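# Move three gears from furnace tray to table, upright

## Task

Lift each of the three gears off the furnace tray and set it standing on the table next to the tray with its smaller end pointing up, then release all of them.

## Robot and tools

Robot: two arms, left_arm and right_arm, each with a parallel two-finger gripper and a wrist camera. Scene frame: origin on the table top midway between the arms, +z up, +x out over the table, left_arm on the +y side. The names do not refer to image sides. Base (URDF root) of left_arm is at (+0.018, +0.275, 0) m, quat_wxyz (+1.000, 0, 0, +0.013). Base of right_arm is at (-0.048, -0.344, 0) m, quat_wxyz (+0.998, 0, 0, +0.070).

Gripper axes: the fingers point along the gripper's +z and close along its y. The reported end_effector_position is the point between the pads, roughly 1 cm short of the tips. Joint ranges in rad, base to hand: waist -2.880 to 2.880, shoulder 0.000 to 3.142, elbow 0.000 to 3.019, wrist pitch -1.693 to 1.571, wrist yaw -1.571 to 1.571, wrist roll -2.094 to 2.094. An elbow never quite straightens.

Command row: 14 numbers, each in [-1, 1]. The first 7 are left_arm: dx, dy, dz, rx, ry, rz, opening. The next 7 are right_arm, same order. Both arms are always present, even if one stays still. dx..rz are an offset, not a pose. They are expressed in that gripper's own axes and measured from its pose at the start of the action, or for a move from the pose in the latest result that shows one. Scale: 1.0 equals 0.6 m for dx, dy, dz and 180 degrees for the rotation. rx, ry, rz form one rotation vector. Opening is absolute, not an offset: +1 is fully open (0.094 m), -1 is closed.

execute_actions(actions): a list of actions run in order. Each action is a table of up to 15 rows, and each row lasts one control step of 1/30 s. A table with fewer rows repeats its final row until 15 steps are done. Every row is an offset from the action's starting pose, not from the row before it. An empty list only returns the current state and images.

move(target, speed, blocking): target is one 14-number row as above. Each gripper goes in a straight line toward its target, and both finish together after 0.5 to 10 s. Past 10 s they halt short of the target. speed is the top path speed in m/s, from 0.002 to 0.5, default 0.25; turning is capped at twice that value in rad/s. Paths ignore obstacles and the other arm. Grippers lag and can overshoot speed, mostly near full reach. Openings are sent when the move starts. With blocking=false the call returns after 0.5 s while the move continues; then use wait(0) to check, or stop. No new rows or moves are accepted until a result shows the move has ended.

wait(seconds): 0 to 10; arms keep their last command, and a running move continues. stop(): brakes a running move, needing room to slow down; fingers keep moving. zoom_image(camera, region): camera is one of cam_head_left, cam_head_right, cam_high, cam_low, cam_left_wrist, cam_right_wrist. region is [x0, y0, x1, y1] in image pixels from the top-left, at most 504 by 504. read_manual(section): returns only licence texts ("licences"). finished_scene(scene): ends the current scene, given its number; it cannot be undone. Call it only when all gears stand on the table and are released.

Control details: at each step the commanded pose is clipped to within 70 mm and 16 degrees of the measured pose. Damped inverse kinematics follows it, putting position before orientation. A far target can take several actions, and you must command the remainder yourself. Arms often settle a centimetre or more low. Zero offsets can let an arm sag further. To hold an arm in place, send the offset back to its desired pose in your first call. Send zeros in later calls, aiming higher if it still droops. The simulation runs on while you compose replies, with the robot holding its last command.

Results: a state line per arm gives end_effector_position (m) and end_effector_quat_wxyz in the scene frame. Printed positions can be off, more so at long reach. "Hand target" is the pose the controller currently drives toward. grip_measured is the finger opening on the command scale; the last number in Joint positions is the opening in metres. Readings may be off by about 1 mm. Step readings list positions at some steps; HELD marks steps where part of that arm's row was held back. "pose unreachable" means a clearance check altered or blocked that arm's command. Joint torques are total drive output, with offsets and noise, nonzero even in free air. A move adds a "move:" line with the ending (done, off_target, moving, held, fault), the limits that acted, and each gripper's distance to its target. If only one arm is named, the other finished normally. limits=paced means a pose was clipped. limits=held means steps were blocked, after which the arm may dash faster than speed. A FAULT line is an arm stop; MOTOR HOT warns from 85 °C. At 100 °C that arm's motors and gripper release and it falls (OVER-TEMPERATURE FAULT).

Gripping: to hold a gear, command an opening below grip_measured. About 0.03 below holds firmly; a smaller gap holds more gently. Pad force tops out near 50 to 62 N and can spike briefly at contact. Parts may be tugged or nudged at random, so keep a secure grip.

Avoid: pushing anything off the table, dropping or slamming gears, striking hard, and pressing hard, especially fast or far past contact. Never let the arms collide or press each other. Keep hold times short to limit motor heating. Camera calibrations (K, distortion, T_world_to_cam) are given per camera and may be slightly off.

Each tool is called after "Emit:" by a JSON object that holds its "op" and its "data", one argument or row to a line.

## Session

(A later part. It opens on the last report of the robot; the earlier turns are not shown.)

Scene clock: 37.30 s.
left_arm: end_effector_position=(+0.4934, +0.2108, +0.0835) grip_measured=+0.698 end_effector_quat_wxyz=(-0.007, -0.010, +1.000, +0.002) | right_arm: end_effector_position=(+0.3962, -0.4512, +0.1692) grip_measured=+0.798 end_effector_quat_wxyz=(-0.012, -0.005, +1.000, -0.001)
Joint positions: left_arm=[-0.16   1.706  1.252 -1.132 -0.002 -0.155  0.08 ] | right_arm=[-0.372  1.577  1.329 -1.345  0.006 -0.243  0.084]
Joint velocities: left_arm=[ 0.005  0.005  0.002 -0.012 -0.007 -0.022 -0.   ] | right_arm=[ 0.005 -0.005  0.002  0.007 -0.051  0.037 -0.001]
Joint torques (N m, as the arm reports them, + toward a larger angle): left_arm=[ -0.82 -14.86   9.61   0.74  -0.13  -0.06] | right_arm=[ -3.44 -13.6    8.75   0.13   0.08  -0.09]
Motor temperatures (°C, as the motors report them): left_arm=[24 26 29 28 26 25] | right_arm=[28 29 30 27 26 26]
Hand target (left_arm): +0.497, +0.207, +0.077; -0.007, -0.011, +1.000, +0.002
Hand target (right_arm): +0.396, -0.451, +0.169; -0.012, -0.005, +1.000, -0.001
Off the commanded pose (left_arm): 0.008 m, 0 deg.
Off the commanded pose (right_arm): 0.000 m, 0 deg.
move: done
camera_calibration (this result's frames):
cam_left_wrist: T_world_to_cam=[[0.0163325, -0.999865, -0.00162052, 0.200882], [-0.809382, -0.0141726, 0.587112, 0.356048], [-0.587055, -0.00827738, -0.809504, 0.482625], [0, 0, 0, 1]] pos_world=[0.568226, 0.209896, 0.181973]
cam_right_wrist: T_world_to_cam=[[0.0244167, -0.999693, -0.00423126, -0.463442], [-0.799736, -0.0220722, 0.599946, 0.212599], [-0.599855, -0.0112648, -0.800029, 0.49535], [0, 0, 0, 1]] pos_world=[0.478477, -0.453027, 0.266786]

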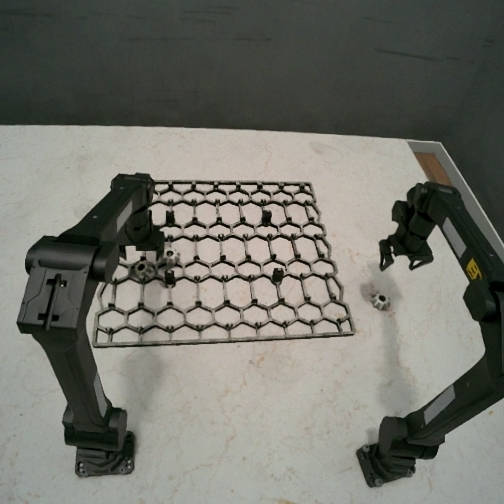

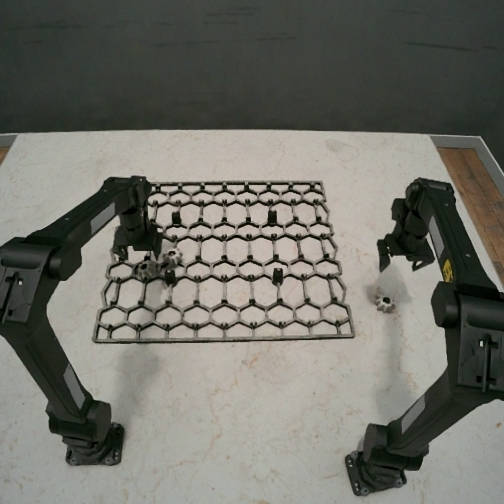

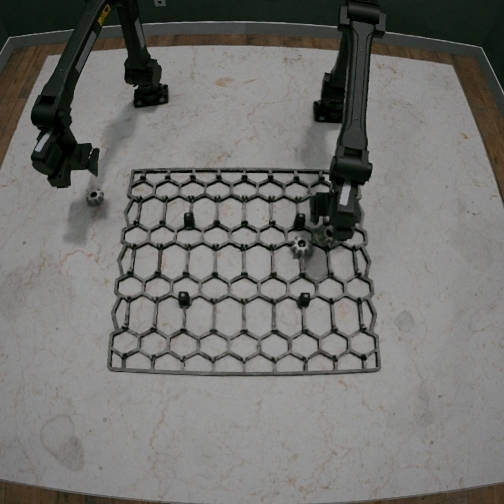

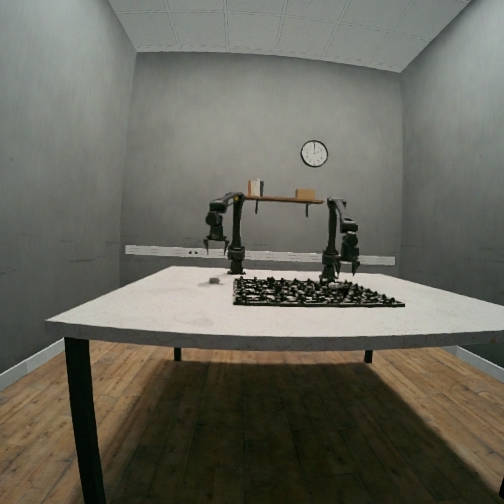

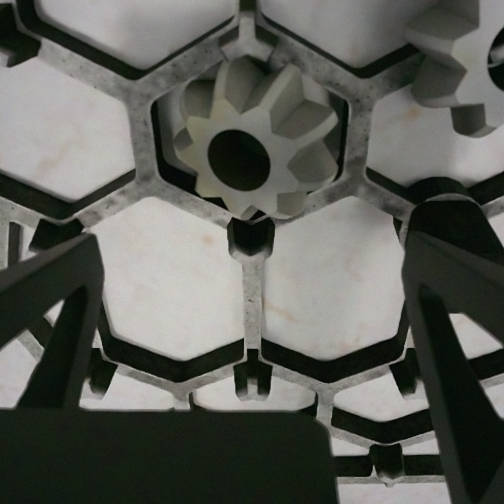

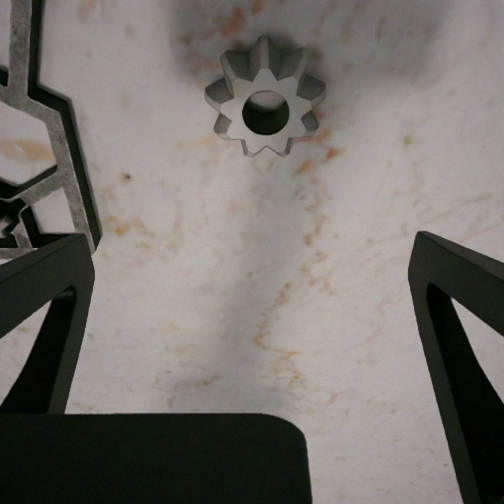

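Emit:
{"op": "move", "data": {
  "target": [-0.003,-0.006,0.12,0,0,0,0.45,0,0,0,0,0,0,0.8],
  "speed": 0.08
}}

Emit:
{"op": "execute_actions", "data": {
  "actions": [
    [[0,0,0,0,0,0,-0.3,0,0,0,0,0,0,0.8]]
  ]
}}

Scene clock: 38.77 s.
left_arm: end_effector_position=(+0.4957, +0.2105, +0.0249) grip_measured=+0.452 end_effector_quat_wxyz=(+0.002, -0.010, +1.000, +0.001) | right_arm: end_effector_position=(+0.3962, -0.4512, +0.1692) grip_measured=+0.798 end_effector_quat_wxyz=(-0.012, -0.005, +1.000, -0.001)
Joint positions: left_arm=[-0.16   1.779  1.177 -0.965 -0.002 -0.156  0.068] | right_arm=[-0.372  1.577  1.329 -1.345  0.006 -0.243  0.084]
Joint velocities: left_arm=[-0.024 -0.005 -0.027 -0.002  0.066 -0.125 -0.   ] | right_arm=[-0.015 -0.005 -0.002 -0.007 -0.022  0.022  0.   ]
Joint torques (N m, as the arm reports them, + toward a larger angle): left_arm=[ -1.   -14.2    8.5    0.87  -0.15   0.01] | right_arm=[ -2.92 -13.43   8.73   0.07   0.06  -0.08]
Motor temperatures (°C, as the motors report them): left_arm=[24 26 29 28 26 25] | right_arm=[28 29 30 27 26 26]
Hand target (left_arm): +0.495, +0.208, +0.011; -0.007, -0.010, +1.000, +0.002
Hand target (right_arm): +0.396, -0.451, +0.169; -0.012, -0.005, +1.000, -0.001
Off the commanded pose (left_arm): 0.014 m, 1 deg.
Off the commanded pose (right_arm): 0.000 m, 0 deg.
move: off_target (left_arm)
camera_calibration (this result's frames):
cam_left_wrist: T_world_to_cam=[[0.0170997, -0.999853, 0.00114099, 0.199985], [-0.819892, -0.0133688, 0.572362, 0.397691], [-0.572263, -0.0107227, -0.82, 0.430032], [0, 0, 0, 1]] pos_world=[0.568735, 0.209883, 0.124775]
cam_right_wrist: T_world_to_cam=[[0.0244167, -0.999693, -0.00423126, -0.463442], [-0.799736, -0.0220722, 0.599946, 0.212599], [-0.599855, -0.0112648, -0.800029, 0.49535], [0, 0, 0, 1]] pos_world=[0.478477, -0.453027, 0.266786]

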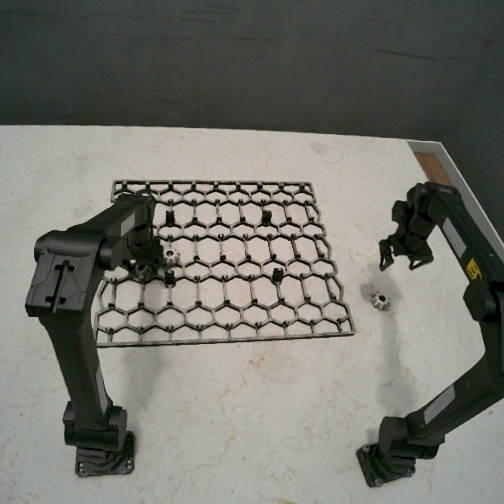

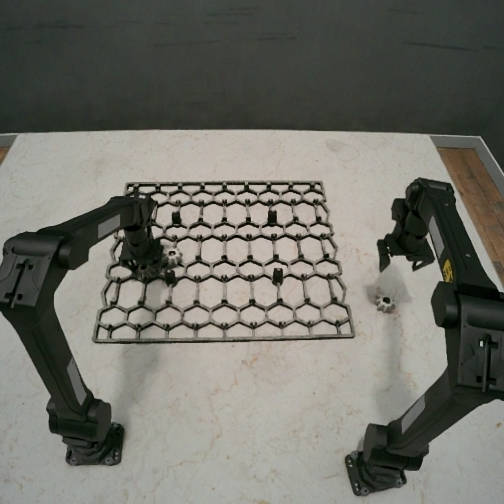

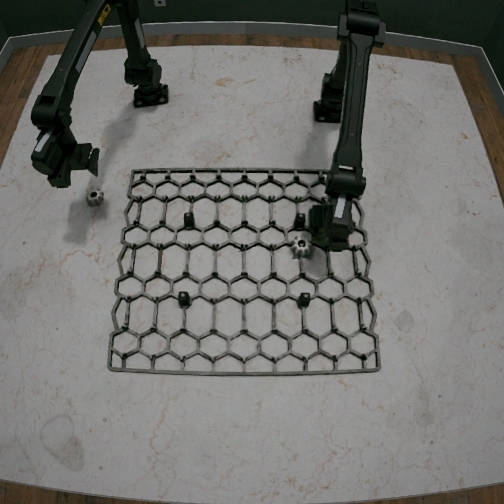

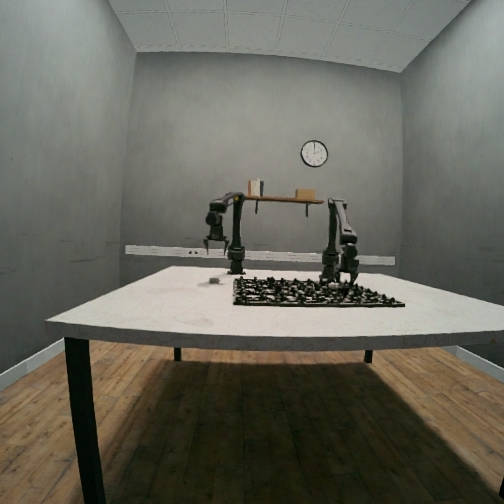

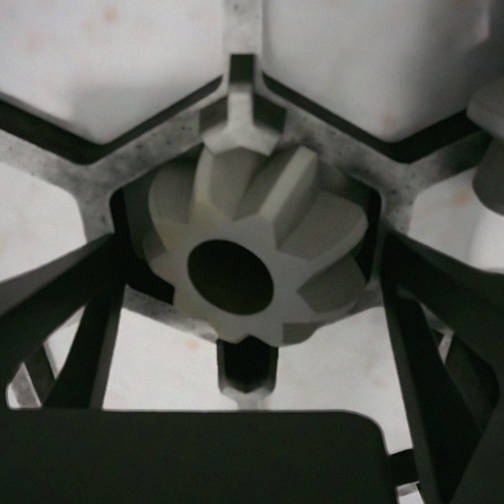

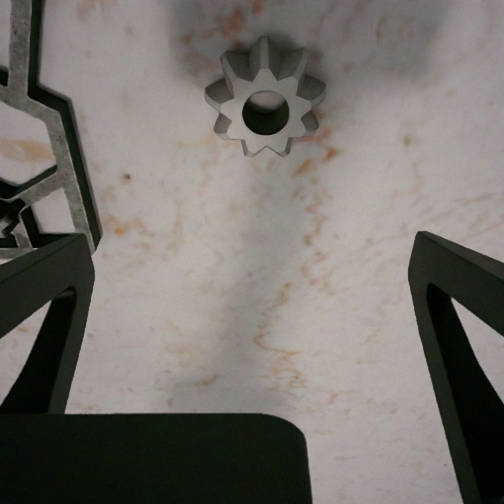

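Scene clock: 39.27 s.
left_arm: end_effector_position=(+0.4961, +0.2079, +0.0412) grip_measured=-0.297 end_effector_quat_wxyz=(+0.014, -0.008, +1.000, -0.005) | right_arm: end_effector_position=(+0.3962, -0.4512, +0.1692) grip_measured=+0.798 end_effector_quat_wxyz=(-0.012, -0.005, +1.000, -0.001)
Joint positions: left_arm=[-0.163  1.743  1.176 -0.975  0.005 -0.154  0.033] | right_arm=[-0.372  1.577  1.329 -1.345  0.006 -0.243  0.084]
Joint velocities: left_arm=[-0.005 -0.015 -0.002 -0.002 -0.037 -0.022  0.001] | right_arm=[ 0.005 -0.005 -0.017  0.002 -0.051  0.007 -0.001]
Joint torques (N m, as the arm reports them, + toward a larger angle): left_arm=[ -0.57 -13.6    8.52   0.8   -0.32   0.02] | right_arm=[ -3.43 -13.57   8.69   0.01   0.08  -0.1 ]
Motor temperatures (°C, as the motors report them): left_arm=[24 26 29 28 26 25] | right_arm=[28 29 30 27 26 26]
Hand target (left_arm): +0.495, +0.210, +0.025; +0.002, -0.010, +1.000, +0.001
Hand target (right_arm): +0.396, -0.451, +0.169; -0.012, -0.005, +1.000, -0.001
Off the commanded pose (left_arm): 0.016 m, 2 deg.
Off the commanded pose (right_arm): 0.000 m, 0 deg.
Step readings (end_effector_position):
0: left_arm (+0.4957, +0.2105, +0.0249) | right_arm (+0.3962, -0.4512, +0.1692)
1: left_arm (+0.4957, +0.2104, +0.0249) | right_arm (+0.3962, -0.4512, +0.1692)
2: left_arm (+0.4957, +0.2105, +0.0249) | right_arm (+0.3962, -0.4512, +0.1692)
4: left_arm (+0.4957, +0.2107, +0.0264) | right_arm (+0.3962, -0.4512, +0.1692)
8: left_arm (+0.4956, +0.2093, +0.0411) | right_arm (+0.3962, -0.4512, +0.1692)
15: end_effector_position above
camera_calibration (this result's frames):
cam_left_wrist: T_world_to_cam=[[0.012254, -0.999857, 0.0116822, 0.199389], [-0.833443, -0.00375804, 0.552593, 0.394201], [-0.552469, -0.016508, -0.83337, 0.435463], [0, 0, 0, 1]] pos_world=[0.56668, 0.20803, 0.14274]
cam_right_wrist: T_world_to_cam=[[0.0244167, -0.999693, -0.00423126, -0.463442], [-0.799736, -0.0220722, 0.599946, 0.212599], [-0.599855, -0.0112648, -0.800029, 0.49535], [0, 0, 0, 1]] pos_world=[0.478477, -0.453027, 0.266786]

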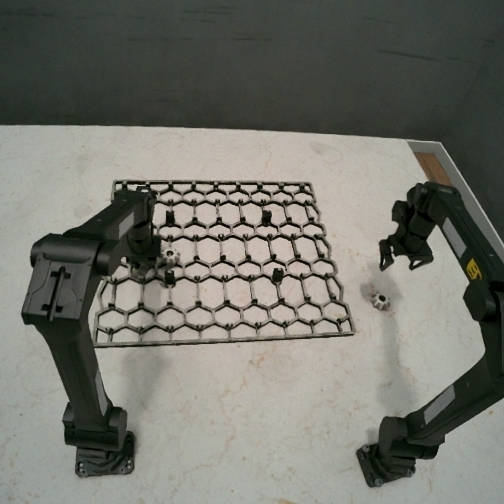

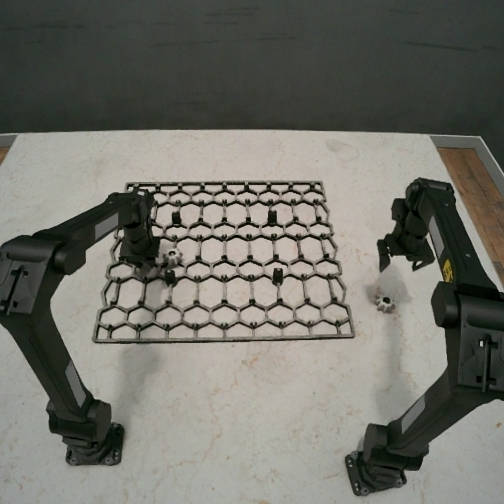

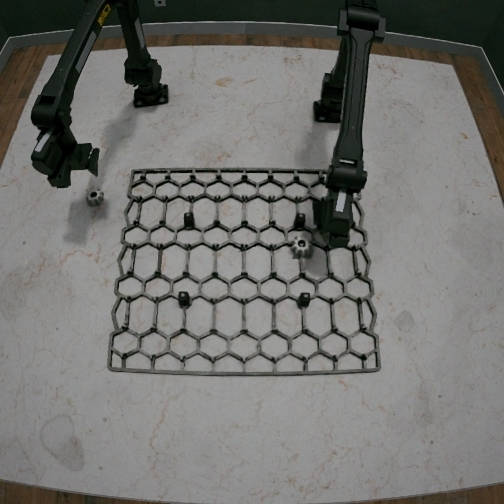

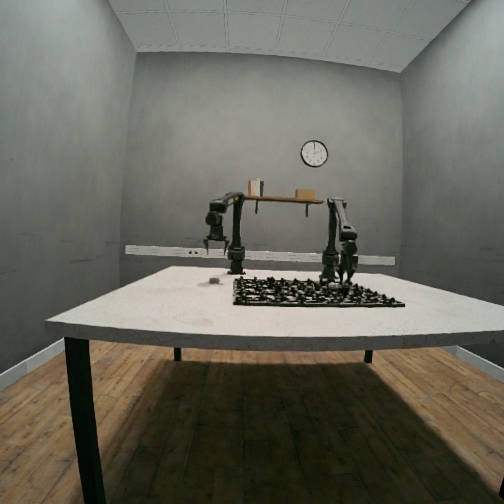

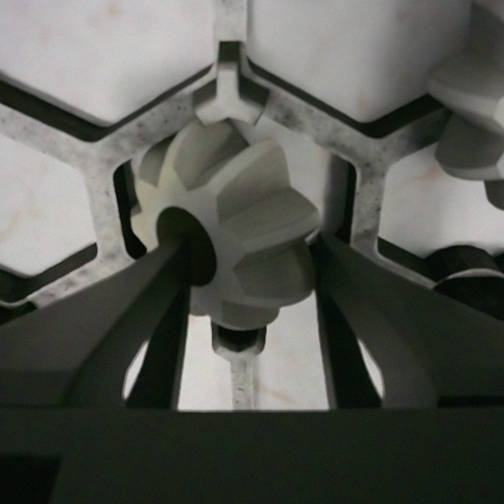

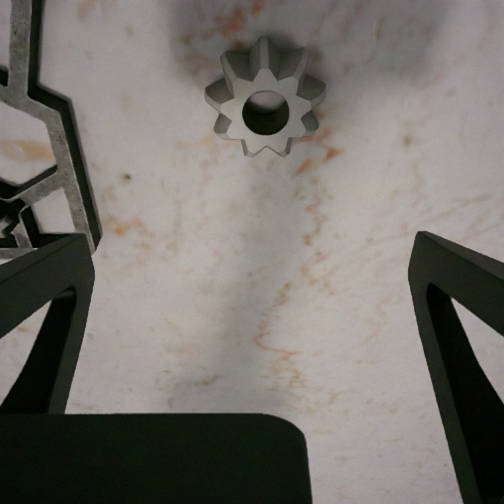

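Emit:
{"op": "execute_actions", "data": {
  "actions": [
    [[0,0,0.01,0,0,0,-1,0,0,0,0,0,0,0.8]]
  ]
}}

Emit:
{"op": "move", "data": {
  "target": [0,0,-0.2,0,0,0,-1,0,0,0,0,0,0,0.8],
  "speed": 0.1
}}

Scene clock: 47.97 s.
left_arm: end_effector_position=(+0.4976, +0.2065, +0.0412) grip_measured=-0.446 end_effector_quat_wxyz=(+0.017, -0.006, +1.000, -0.007) | right_arm: end_effector_position=(+0.3962, -0.4512, +0.1692) grip_measured=+0.798 end_effector_quat_wxyz=(-0.012, -0.005, +1.000, -0.001)
Joint positions: left_arm=[-0.164  1.743  1.176 -0.968  0.01  -0.151  0.026] | right_arm=[-0.372  1.577  1.329 -1.345  0.006 -0.243  0.084]
Joint velocities: left_arm=[-0.005 -0.005  0.007 -0.012 -0.081 -0.051 -0.001] | right_arm=[-0.015  0.015  0.002  0.002  0.037  0.066  0.   ]
Joint torques (N m, as the arm reports them, + toward a larger angle): left_arm=[ -0.58 -16.23   8.17   0.62  -0.27   0.01] | right_arm=[ -2.82 -13.52   8.87  -0.26   0.06  -0.01]
Motor temperatures (°C, as the motors report them): left_arm=[24 26 29 28 26 25] | right_arm=[28 29 31 27 26 26]
Hand target (left_arm): +0.496, +0.208, +0.035; +0.014, -0.008, +1.000, -0.005
Hand target (right_arm): +0.396, -0.451, +0.169; -0.012, -0.005, +1.000, -0.001
Off the commanded pose (left_arm): 0.006 m, 1 deg.
Off the commanded pose (right_arm): 0.000 m, 0 deg.
Step readings (end_effector_position):
0: left_arm (+0.4961, +0.2079, +0.0412) | right_arm (+0.3962, -0.4512, +0.1692)
1: left_arm (+0.4965, +0.2067, +0.0412) | right_arm (+0.3962, -0.4512, +0.1692)
2: left_arm (+0.4975, +0.2063, +0.0412) | right_arm (+0.3962, -0.4512, +0.1692)
4: left_arm (+0.4976, +0.2065, +0.0412) | right_arm (+0.3962, -0.4512, +0.1692)
8: left_arm (+0.4976, +0.2065, +0.0412) | right_arm (+0.3962, -0.4512, +0.1692)
15: end_effector_position above
camera_calibration (this result's frames):
cam_left_wrist: T_world_to_cam=[[0.00895194, -0.999806, 0.0175281, 0.19932], [-0.836827, 0.00210519, 0.547464, 0.396099], [-0.547395, -0.0195688, -0.836646, 0.434561], [0, 0, 0, 1]] pos_world=[0.567558, 0.206951, 0.14323]
cam_right_wrist: T_world_to_cam=[[0.0244167, -0.999693, -0.00423126, -0.463442], [-0.799736, -0.0220722, 0.599946, 0.212599], [-0.599855, -0.0112648, -0.800029, 0.49535], [0, 0, 0, 1]] pos_world=[0.478477, -0.453027, 0.266786]

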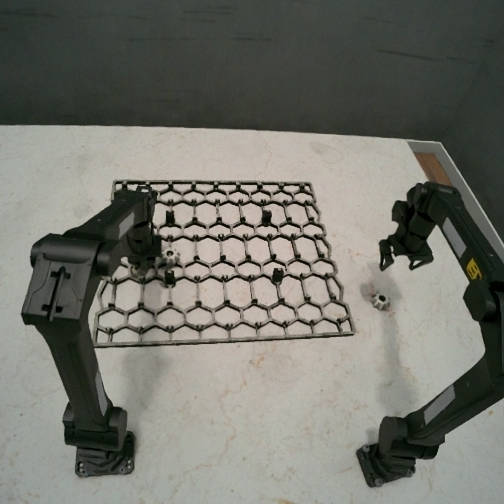

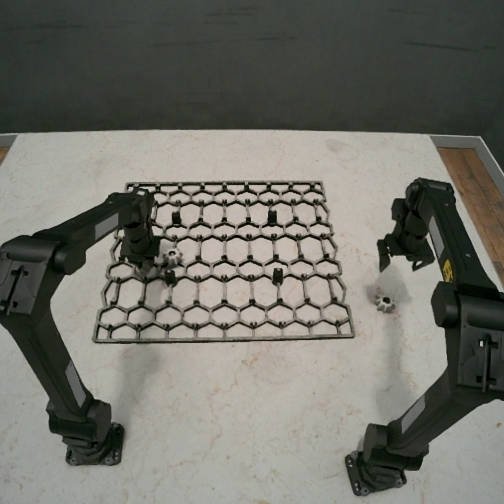

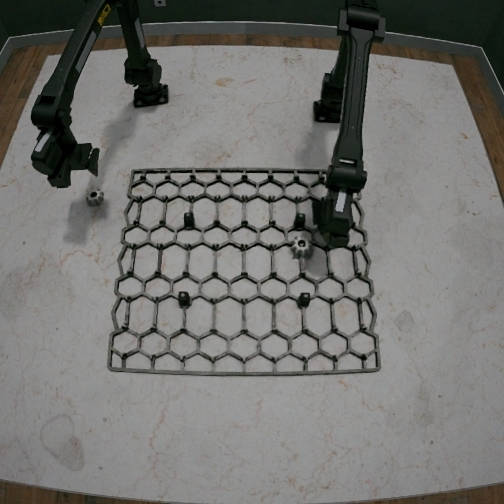

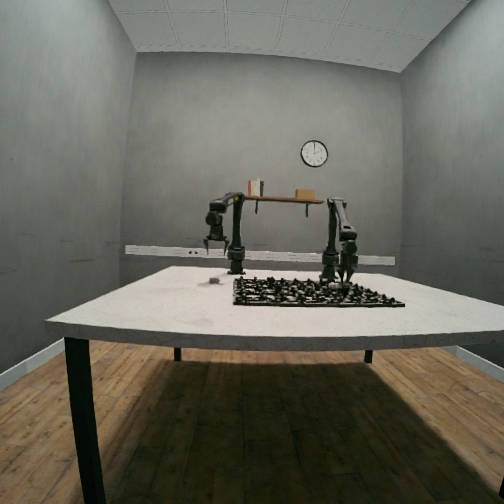

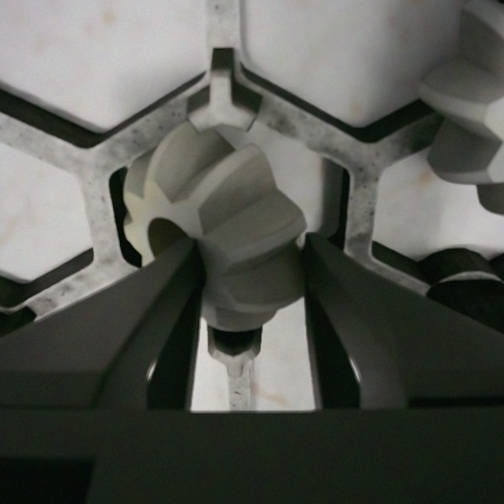

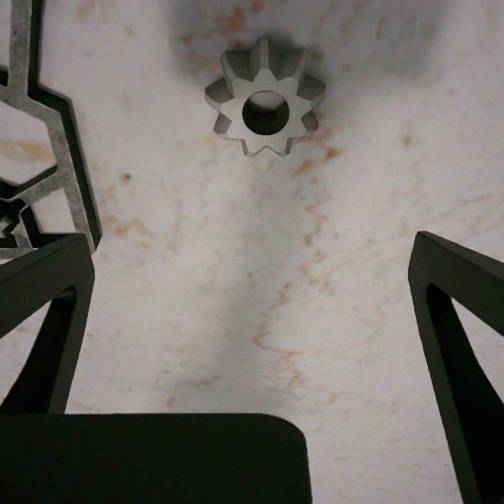

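Scene clock: 49.57 s.
left_arm: end_effector_position=(+0.4749, +0.2096, +0.1285) grip_measured=-0.448 end_effector_quat_wxyz=(-0.019, -0.004, +1.000, -0.002) | right_arm: end_effector_position=(+0.3962, -0.4512, +0.1692) grip_measured=+0.798 end_effector_quat_wxyz=(-0.012, -0.005, +1.000, -0.001)
Joint positions: left_arm=[-0.164  1.629  1.281 -1.259  0.01  -0.146  0.026] | right_arm=[-0.372  1.577  1.329 -1.345  0.006 -0.243  0.084]
Joint velocities: left_arm=[-0.015 -0.015 -0.002 -0.027  0.007 -0.022  0.   ] | right_arm=[-0.005 -0.015 -0.002 -0.007 -0.007 -0.037 -0.   ]
Joint torques (N m, as the arm reports them, + toward a larger angle): left_arm=[ -0.66 -18.92  14.22  -0.48  -0.09  -0.03] | right_arm=[ -3.47 -12.45   8.77  -0.09   0.04  -0.16]
Motor temperatures (°C, as the motors report them): left_arm=[24 26 29 28 26 25] | right_arm=[28 29 31 27 26 26]
Hand target (left_arm): +0.490, +0.208, +0.162; +0.017, -0.006, +1.000, -0.008
Hand target (right_arm): +0.396, -0.451, +0.169; -0.012, -0.005, +1.000, -0.001
Off the commanded pose (left_arm): 0.038 m, 4 deg.
Off the commanded pose (right_arm): 0.000 m, 0 deg.
move: off_target (left_arm)
camera_calibration (this result's frames):
cam_left_wrist: T_world_to_cam=[[0.00410967, -0.999967, 0.00707226, 0.20483], [-0.795427, 0.00101722, 0.606048, 0.302362], [-0.606035, -0.00811613, -0.795397, 0.515343], [0, 0, 0, 1]] pos_world=[0.551981, 0.208698, 0.225207]
cam_right_wrist: T_world_to_cam=[[0.0244167, -0.999693, -0.00423126, -0.463442], [-0.799736, -0.0220722, 0.599946, 0.212599], [-0.599855, -0.0112648, -0.800029, 0.49535], [0, 0, 0, 1]] pos_world=[0.478477, -0.453027, 0.266786]

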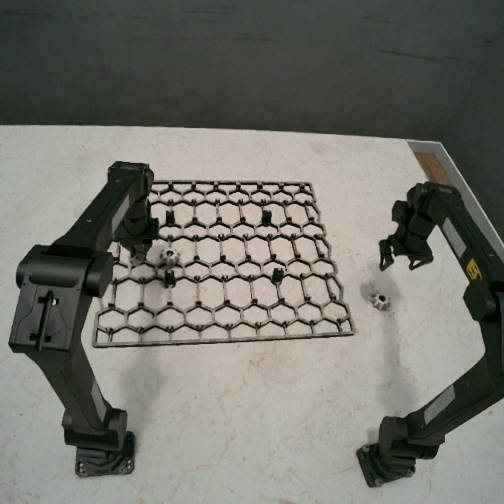

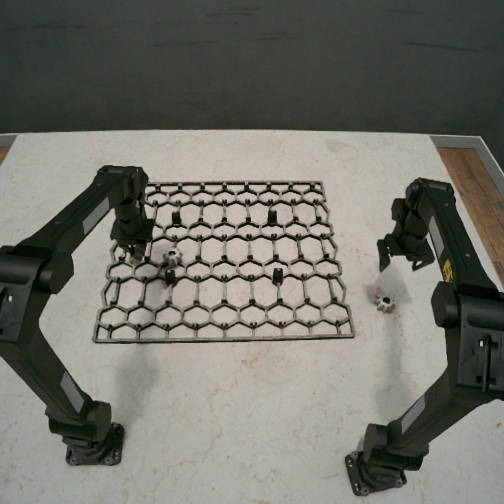

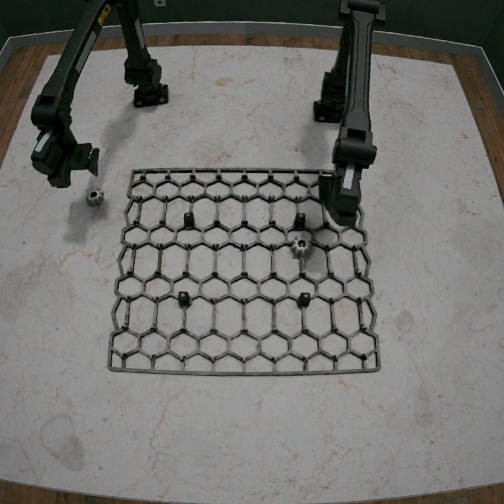

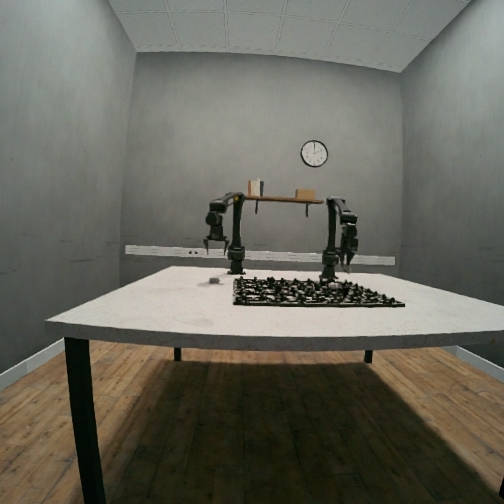

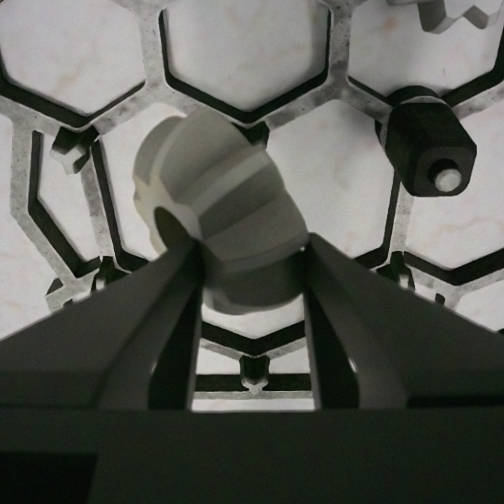

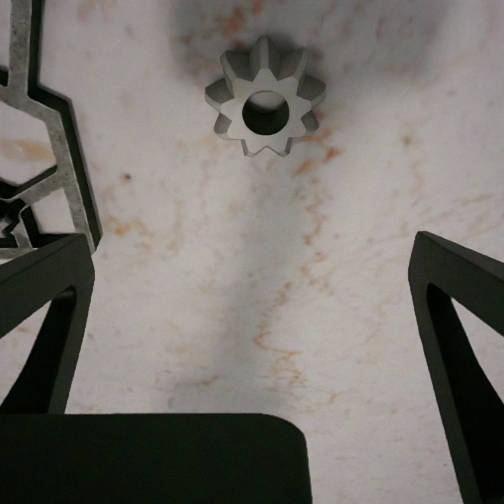

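Emit:
{"op": "move", "data": {
  "target": [0,0.37,-0.03,-0.33,0,0,-1,0,0,0,0,0,0,0.8],
  "speed": 0.2
}}

Scene clock: 52.83 s.
left_arm: end_effector_position=(+0.4744, +0.4273, +0.1457) grip_measured=-0.449 end_effector_quat_wxyz=(-0.008, +0.006, +0.875, +0.485) | right_arm: end_effector_position=(+0.3962, -0.4512, +0.1692) grip_measured=+0.798 end_effector_quat_wxyz=(-0.012, -0.005, +1.000, -0.001)
Joint positions: left_arm=[-0.011  1.668  1.147 -1.043 -1.013  0.032  0.026] | right_arm=[-0.372  1.577  1.329 -1.345  0.006 -0.243  0.084]
Joint velocities: left_arm=[ 0.005  0.005 -0.002  0.007 -0.037  0.095  0.001] | right_arm=[-0.015 -0.005 -0.022 -0.022 -0.022  0.007 -0.   ]
Joint torques (N m, as the arm reports them, + toward a larger angle): left_arm=[ -0.2  -13.62   9.63   0.97  -1.13   0.02] | right_arm=[ -1.67 -13.62   8.68  -0.02   0.09  -0.12]
Motor temperatures (°C, as the motors report them): left_arm=[24 26 29 28 26 25] | right_arm=[28 29 31 27 26 26]
Hand target (left_arm): +0.479, +0.432, +0.145; -0.009, +0.006, +0.871, +0.492
Hand target (right_arm): +0.396, -0.451, +0.169; -0.012, -0.005, +1.000, -0.001
Off the commanded pose (left_arm): 0.004 m, 2 deg.
Off the commanded pose (right_arm): 0.000 m, 0 deg.
move: done
camera_calibration (this result's frames):
cam_left_wrist: T_world_to_cam=[[-0.0219778, -0.531869, -0.846541, 0.359078], [-0.812321, -0.4841, 0.325242, 0.547579], [-0.582796, 0.694811, -0.421409, 0.164643], [0, 0, 0, 1]] pos_world=[0.548655, 0.341669, 0.195261]
cam_right_wrist: T_world_to_cam=[[0.0244167, -0.999693, -0.00423126, -0.463442], [-0.799736, -0.0220722, 0.599946, 0.212599], [-0.599855, -0.0112648, -0.800029, 0.49535], [0, 0, 0, 1]] pos_world=[0.478477, -0.453027, 0.266786]

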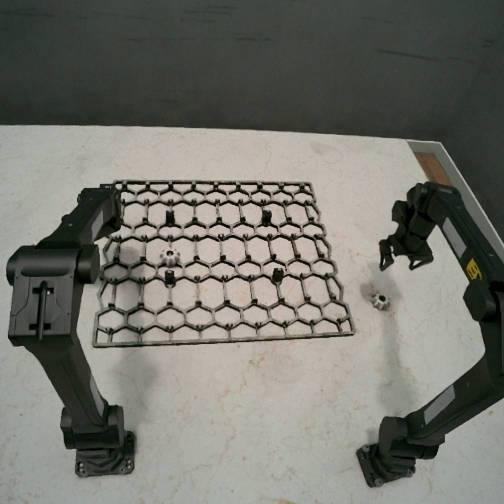

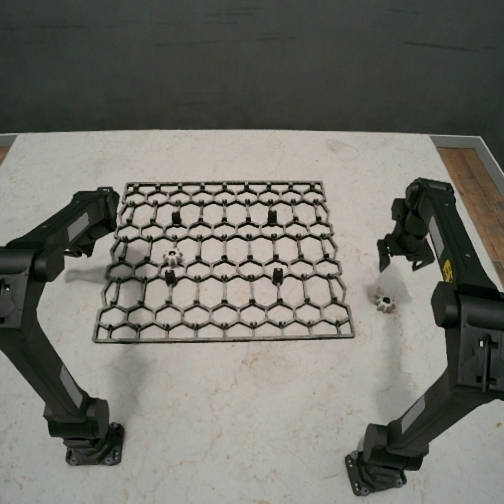

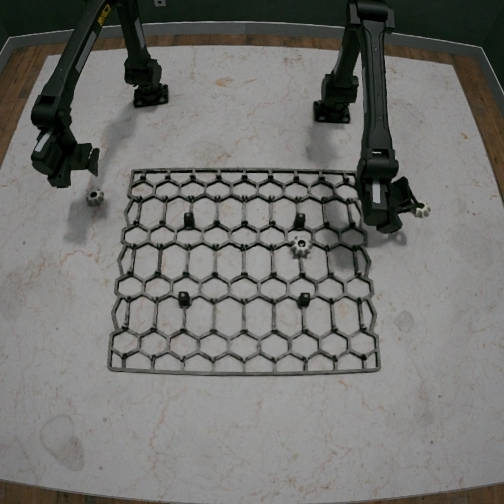

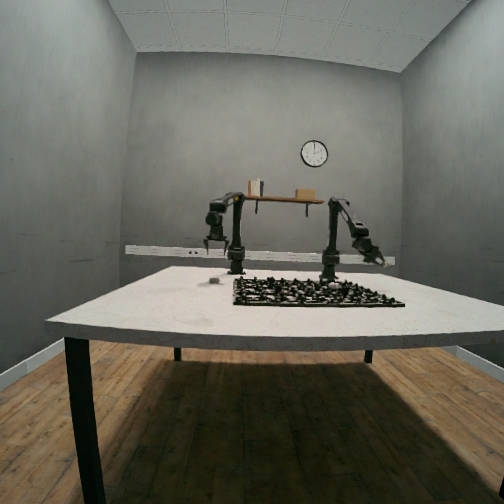

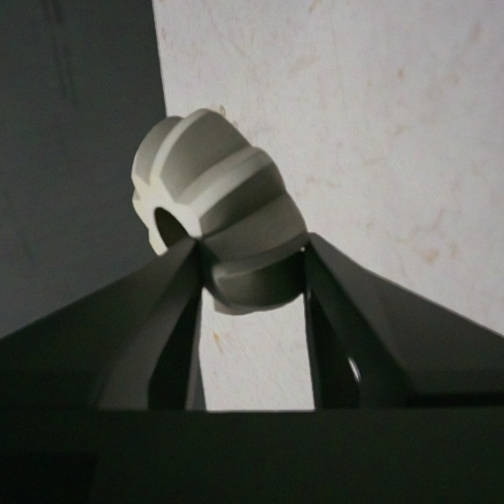

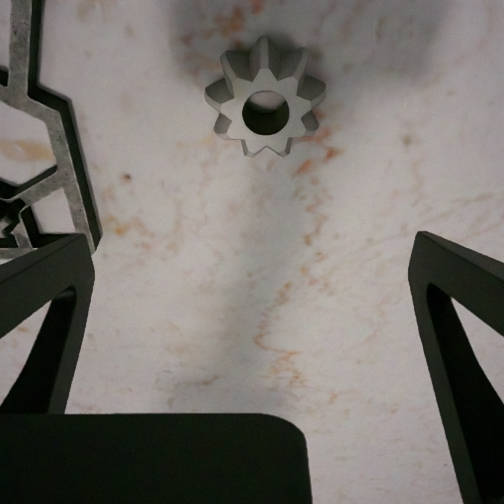

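Emit:
{"op": "move", "data": {
  "target": [0,-0.149,0.093,0,0,0,-1,0,0,0,0,0,0,0.8],
  "speed": 0.1
}}

Scene clock: 54.43 s.
left_arm: end_effector_position=(+0.4671, +0.4263, +0.0396) grip_measured=-0.449 end_effector_quat_wxyz=(-0.013, +0.010, +0.877, +0.481) | right_arm: end_effector_position=(+0.3962, -0.4512, +0.1692) grip_measured=+0.798 end_effector_quat_wxyz=(-0.012, -0.005, +1.000, -0.001)
Joint positions: left_arm=[-0.011  1.831  1.034 -0.778 -1.003  0.035  0.026] | right_arm=[-0.372  1.577  1.329 -1.345  0.006 -0.243  0.084]
Joint velocities: left_arm=[-0.005 -0.015  0.007  0.002  0.037 -0.022 -0.001] | right_arm=[-0.005 -0.005  0.002 -0.002 -0.022  0.081 -0.001]
Joint torques (N m, as the arm reports them, + toward a larger angle): left_arm=[ -0.28 -15.63   8.17   0.81  -0.92  -0.03] | right_arm=[ -3.59 -13.35   8.67   0.1    0.02  -0.08]
Motor temperatures (°C, as the motors report them): left_arm=[24 26 29 28 26 25] | right_arm=[28 29 31 27 26 26]
Hand target (left_arm): +0.472, +0.428, +0.040; -0.008, +0.006, +0.875, +0.485
Hand target (right_arm): +0.396, -0.451, +0.169; -0.012, -0.005, +1.000, -0.001
Off the commanded pose (left_arm): 0.005 m, 1 deg.
Off the commanded pose (right_arm): 0.000 m, 0 deg.
move: done
camera_calibration (this result's frames):
cam_left_wrist: T_world_to_cam=[[-0.0336114, -0.540023, -0.840979, 0.277252], [-0.808873, -0.479533, 0.340253, 0.5715], [-0.587022, 0.691682, -0.420692, 0.119603], [0, 0, 0, 1]] pos_world=[0.541799, 0.341048, 0.0890244]
cam_right_wrist: T_world_to_cam=[[0.0244167, -0.999693, -0.00423126, -0.463442], [-0.799736, -0.0220722, 0.599946, 0.212599], [-0.599855, -0.0112648, -0.800029, 0.49535], [0, 0, 0, 1]] pos_world=[0.478477, -0.453027, 0.266786]

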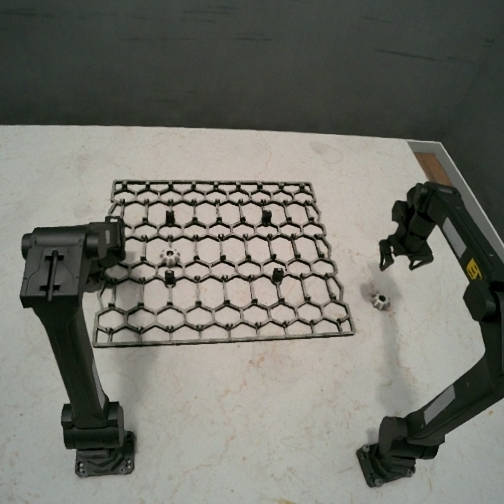

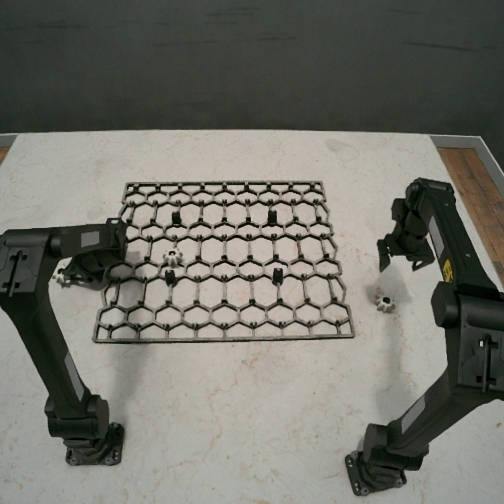

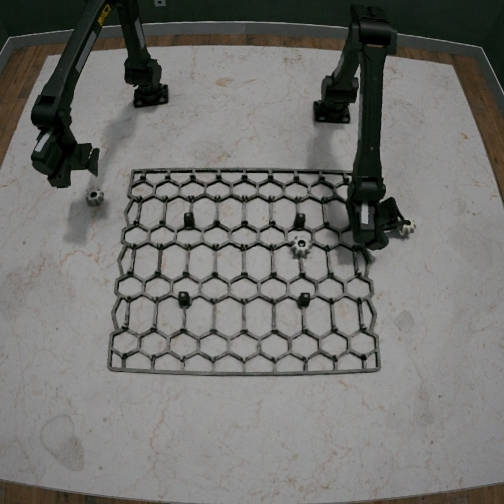

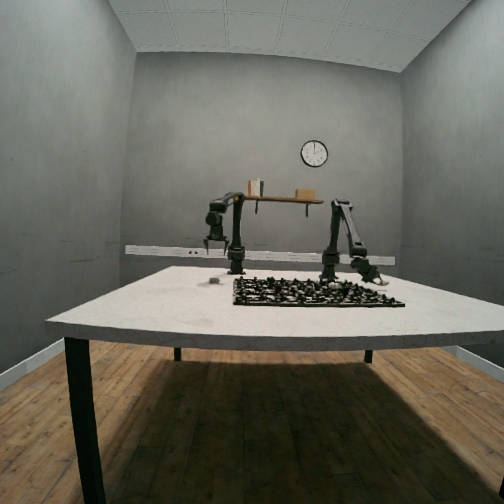

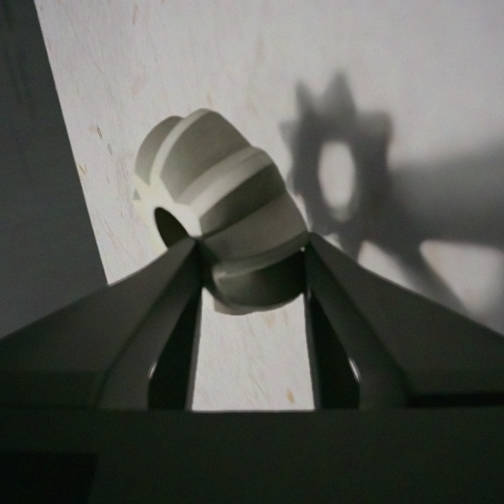

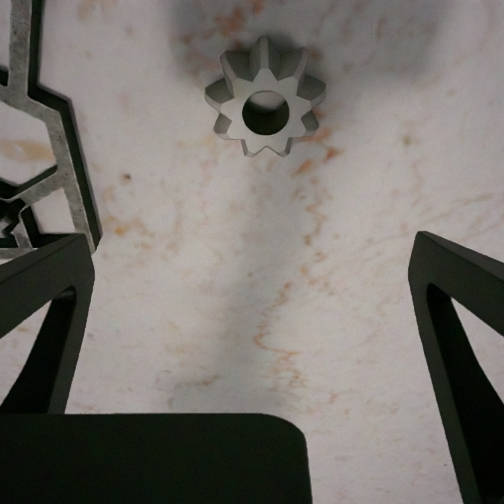

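Emit:
{"op": "execute_actions", "data": {
  "actions": [
    [[0,0,0,0,0,0,-0.1,0,0,0,0,0,0,0.8]],
    [[0,0,-0.08,0,0,0,-0.1,0,0,0,0,0,0,0.8]]
  ]
}}

Scene clock: 55.53 s.
left_arm: end_effector_position=(+0.4545, +0.3835, +0.0501) grip_measured=-0.102 end_effector_quat_wxyz=(-0.033, +0.030, +0.875, +0.482) | right_arm: end_effector_position=(+0.3962, -0.4512, +0.1692) grip_measured=+0.798 end_effector_quat_wxyz=(-0.012, -0.005, +1.000, -0.001)
Joint positions: left_arm=[-0.108  1.823  1.054 -0.984 -0.997 -0.115  0.042] | right_arm=[-0.372  1.577  1.329 -1.345  0.006 -0.243  0.084]
Joint velocities: left_arm=[-0.015 -0.005 -0.012 -0.022  0.051 -0.066 -0.   ] | right_arm=[ 0.015 -0.005  0.022 -0.012 -0.022  0.022  0.   ]
Joint torques (N m, as the arm reports them, + toward a larger angle): left_arm=[  0.65 -17.44  10.19  -0.58  -0.53  -0.05] | right_arm=[ -2.49 -13.55   8.87  -0.09   0.03  -0.07]
Motor temperatures (°C, as the motors report them): left_arm=[24 26 29 28 26 25] | right_arm=[28 29 31 27 26 26]
Hand target (left_arm): +0.466, +0.385, +0.065; -0.014, +0.010, +0.877, +0.480
Hand target (right_arm): +0.396, -0.451, +0.169; -0.012, -0.005, +1.000, -0.001
Off the commanded pose (left_arm): 0.020 m, 3 deg.
Off the commanded pose (right_arm): 0.000 m, 0 deg.
Step readings (end_effector_position; steps 1 to 15: 1st action; 16 to 30: 2nd action):
0: left_arm (+0.4671, +0.4263, +0.0396) | right_arm (+0.3962, -0.4512, +0.1692)
1: left_arm (+0.4669, +0.4262, +0.0392) | right_arm (+0.3962, -0.4512, +0.1692)
2: left_arm (+0.4668, +0.4260, +0.0389) | right_arm (+0.3962, -0.4512, +0.1692)
4: left_arm (+0.4668, +0.4260, +0.0389) | right_arm (+0.3962, -0.4512, +0.1692)
8: left_arm (+0.4668, +0.4260, +0.0389) | right_arm (+0.3962, -0.4512, +0.1692)
15: left_arm (+0.4668, +0.4260, +0.0389) | right_arm (+0.3962, -0.4512, +0.1692)
16: left_arm (+0.4640, +0.4238, +0.0398) | right_arm (+0.3962, -0.4512, +0.1692)
17: left_arm (+0.4588, +0.4200, +0.0415) | right_arm (+0.3962, -0.4512, +0.1692)
19: left_arm (+0.4526, +0.4065, +0.0444) | right_arm (+0.3962, -0.4512, +0.1692)
23: left_arm (+0.4530, +0.3851, +0.0477) | right_arm (+0.3962, -0.4512, +0.1692)
30: end_effector_position above
camera_calibration (this result's frames):
cam_left_wrist: T_world_to_cam=[[-0.0867675, -0.536291, -0.839562, 0.285197], [-0.797381, -0.467809, 0.381233, 0.525408], [-0.597207, 0.702529, -0.387037, 0.145013], [0, 0, 0, 1]] pos_world=[0.530299, 0.296863, 0.095263]
cam_right_wrist: T_world_to_cam=[[0.0244167, -0.999693, -0.00423126, -0.463442], [-0.799736, -0.0220722, 0.599946, 0.212599], [-0.599855, -0.0112648, -0.800029, 0.49535], [0, 0, 0, 1]] pos_world=[0.478477, -0.453027, 0.266786]

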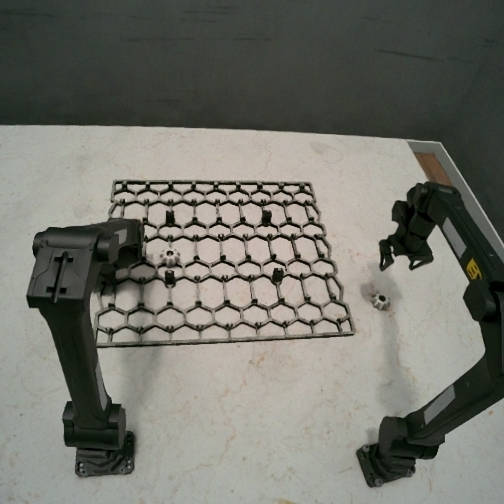

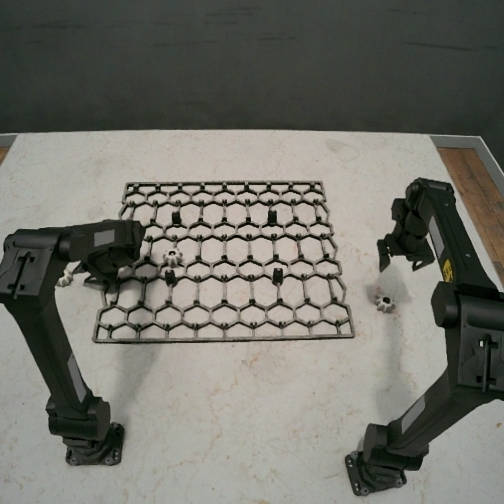

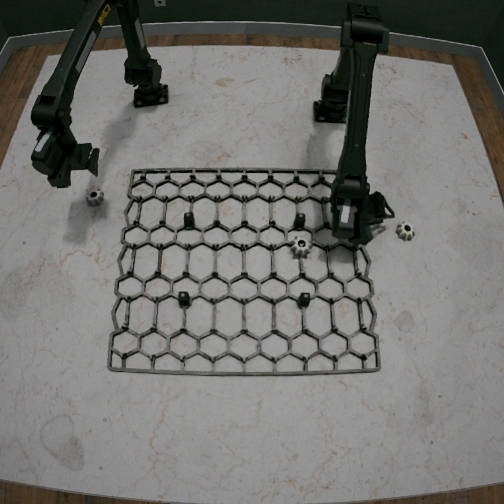

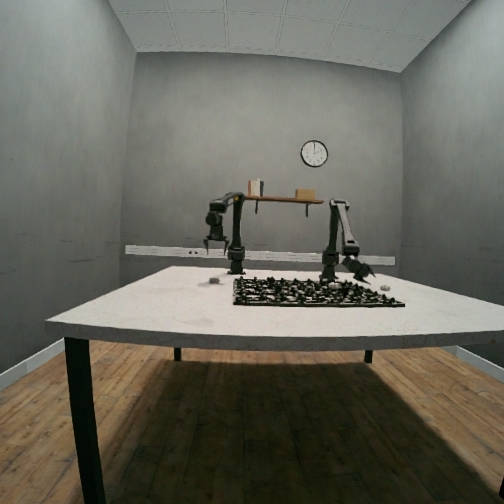

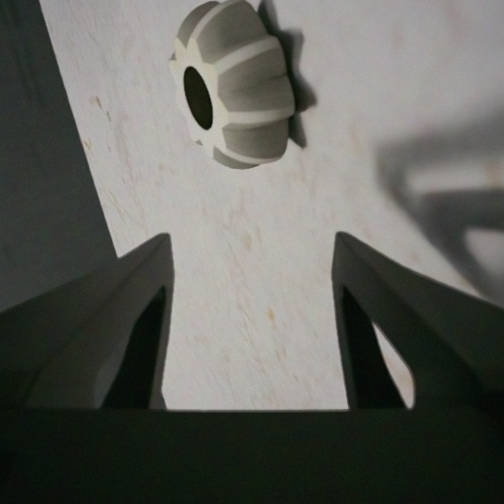

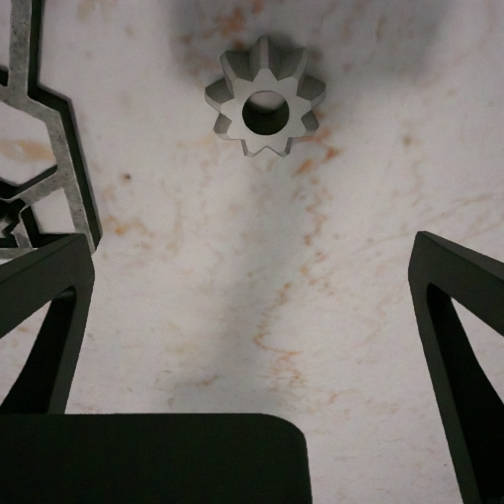

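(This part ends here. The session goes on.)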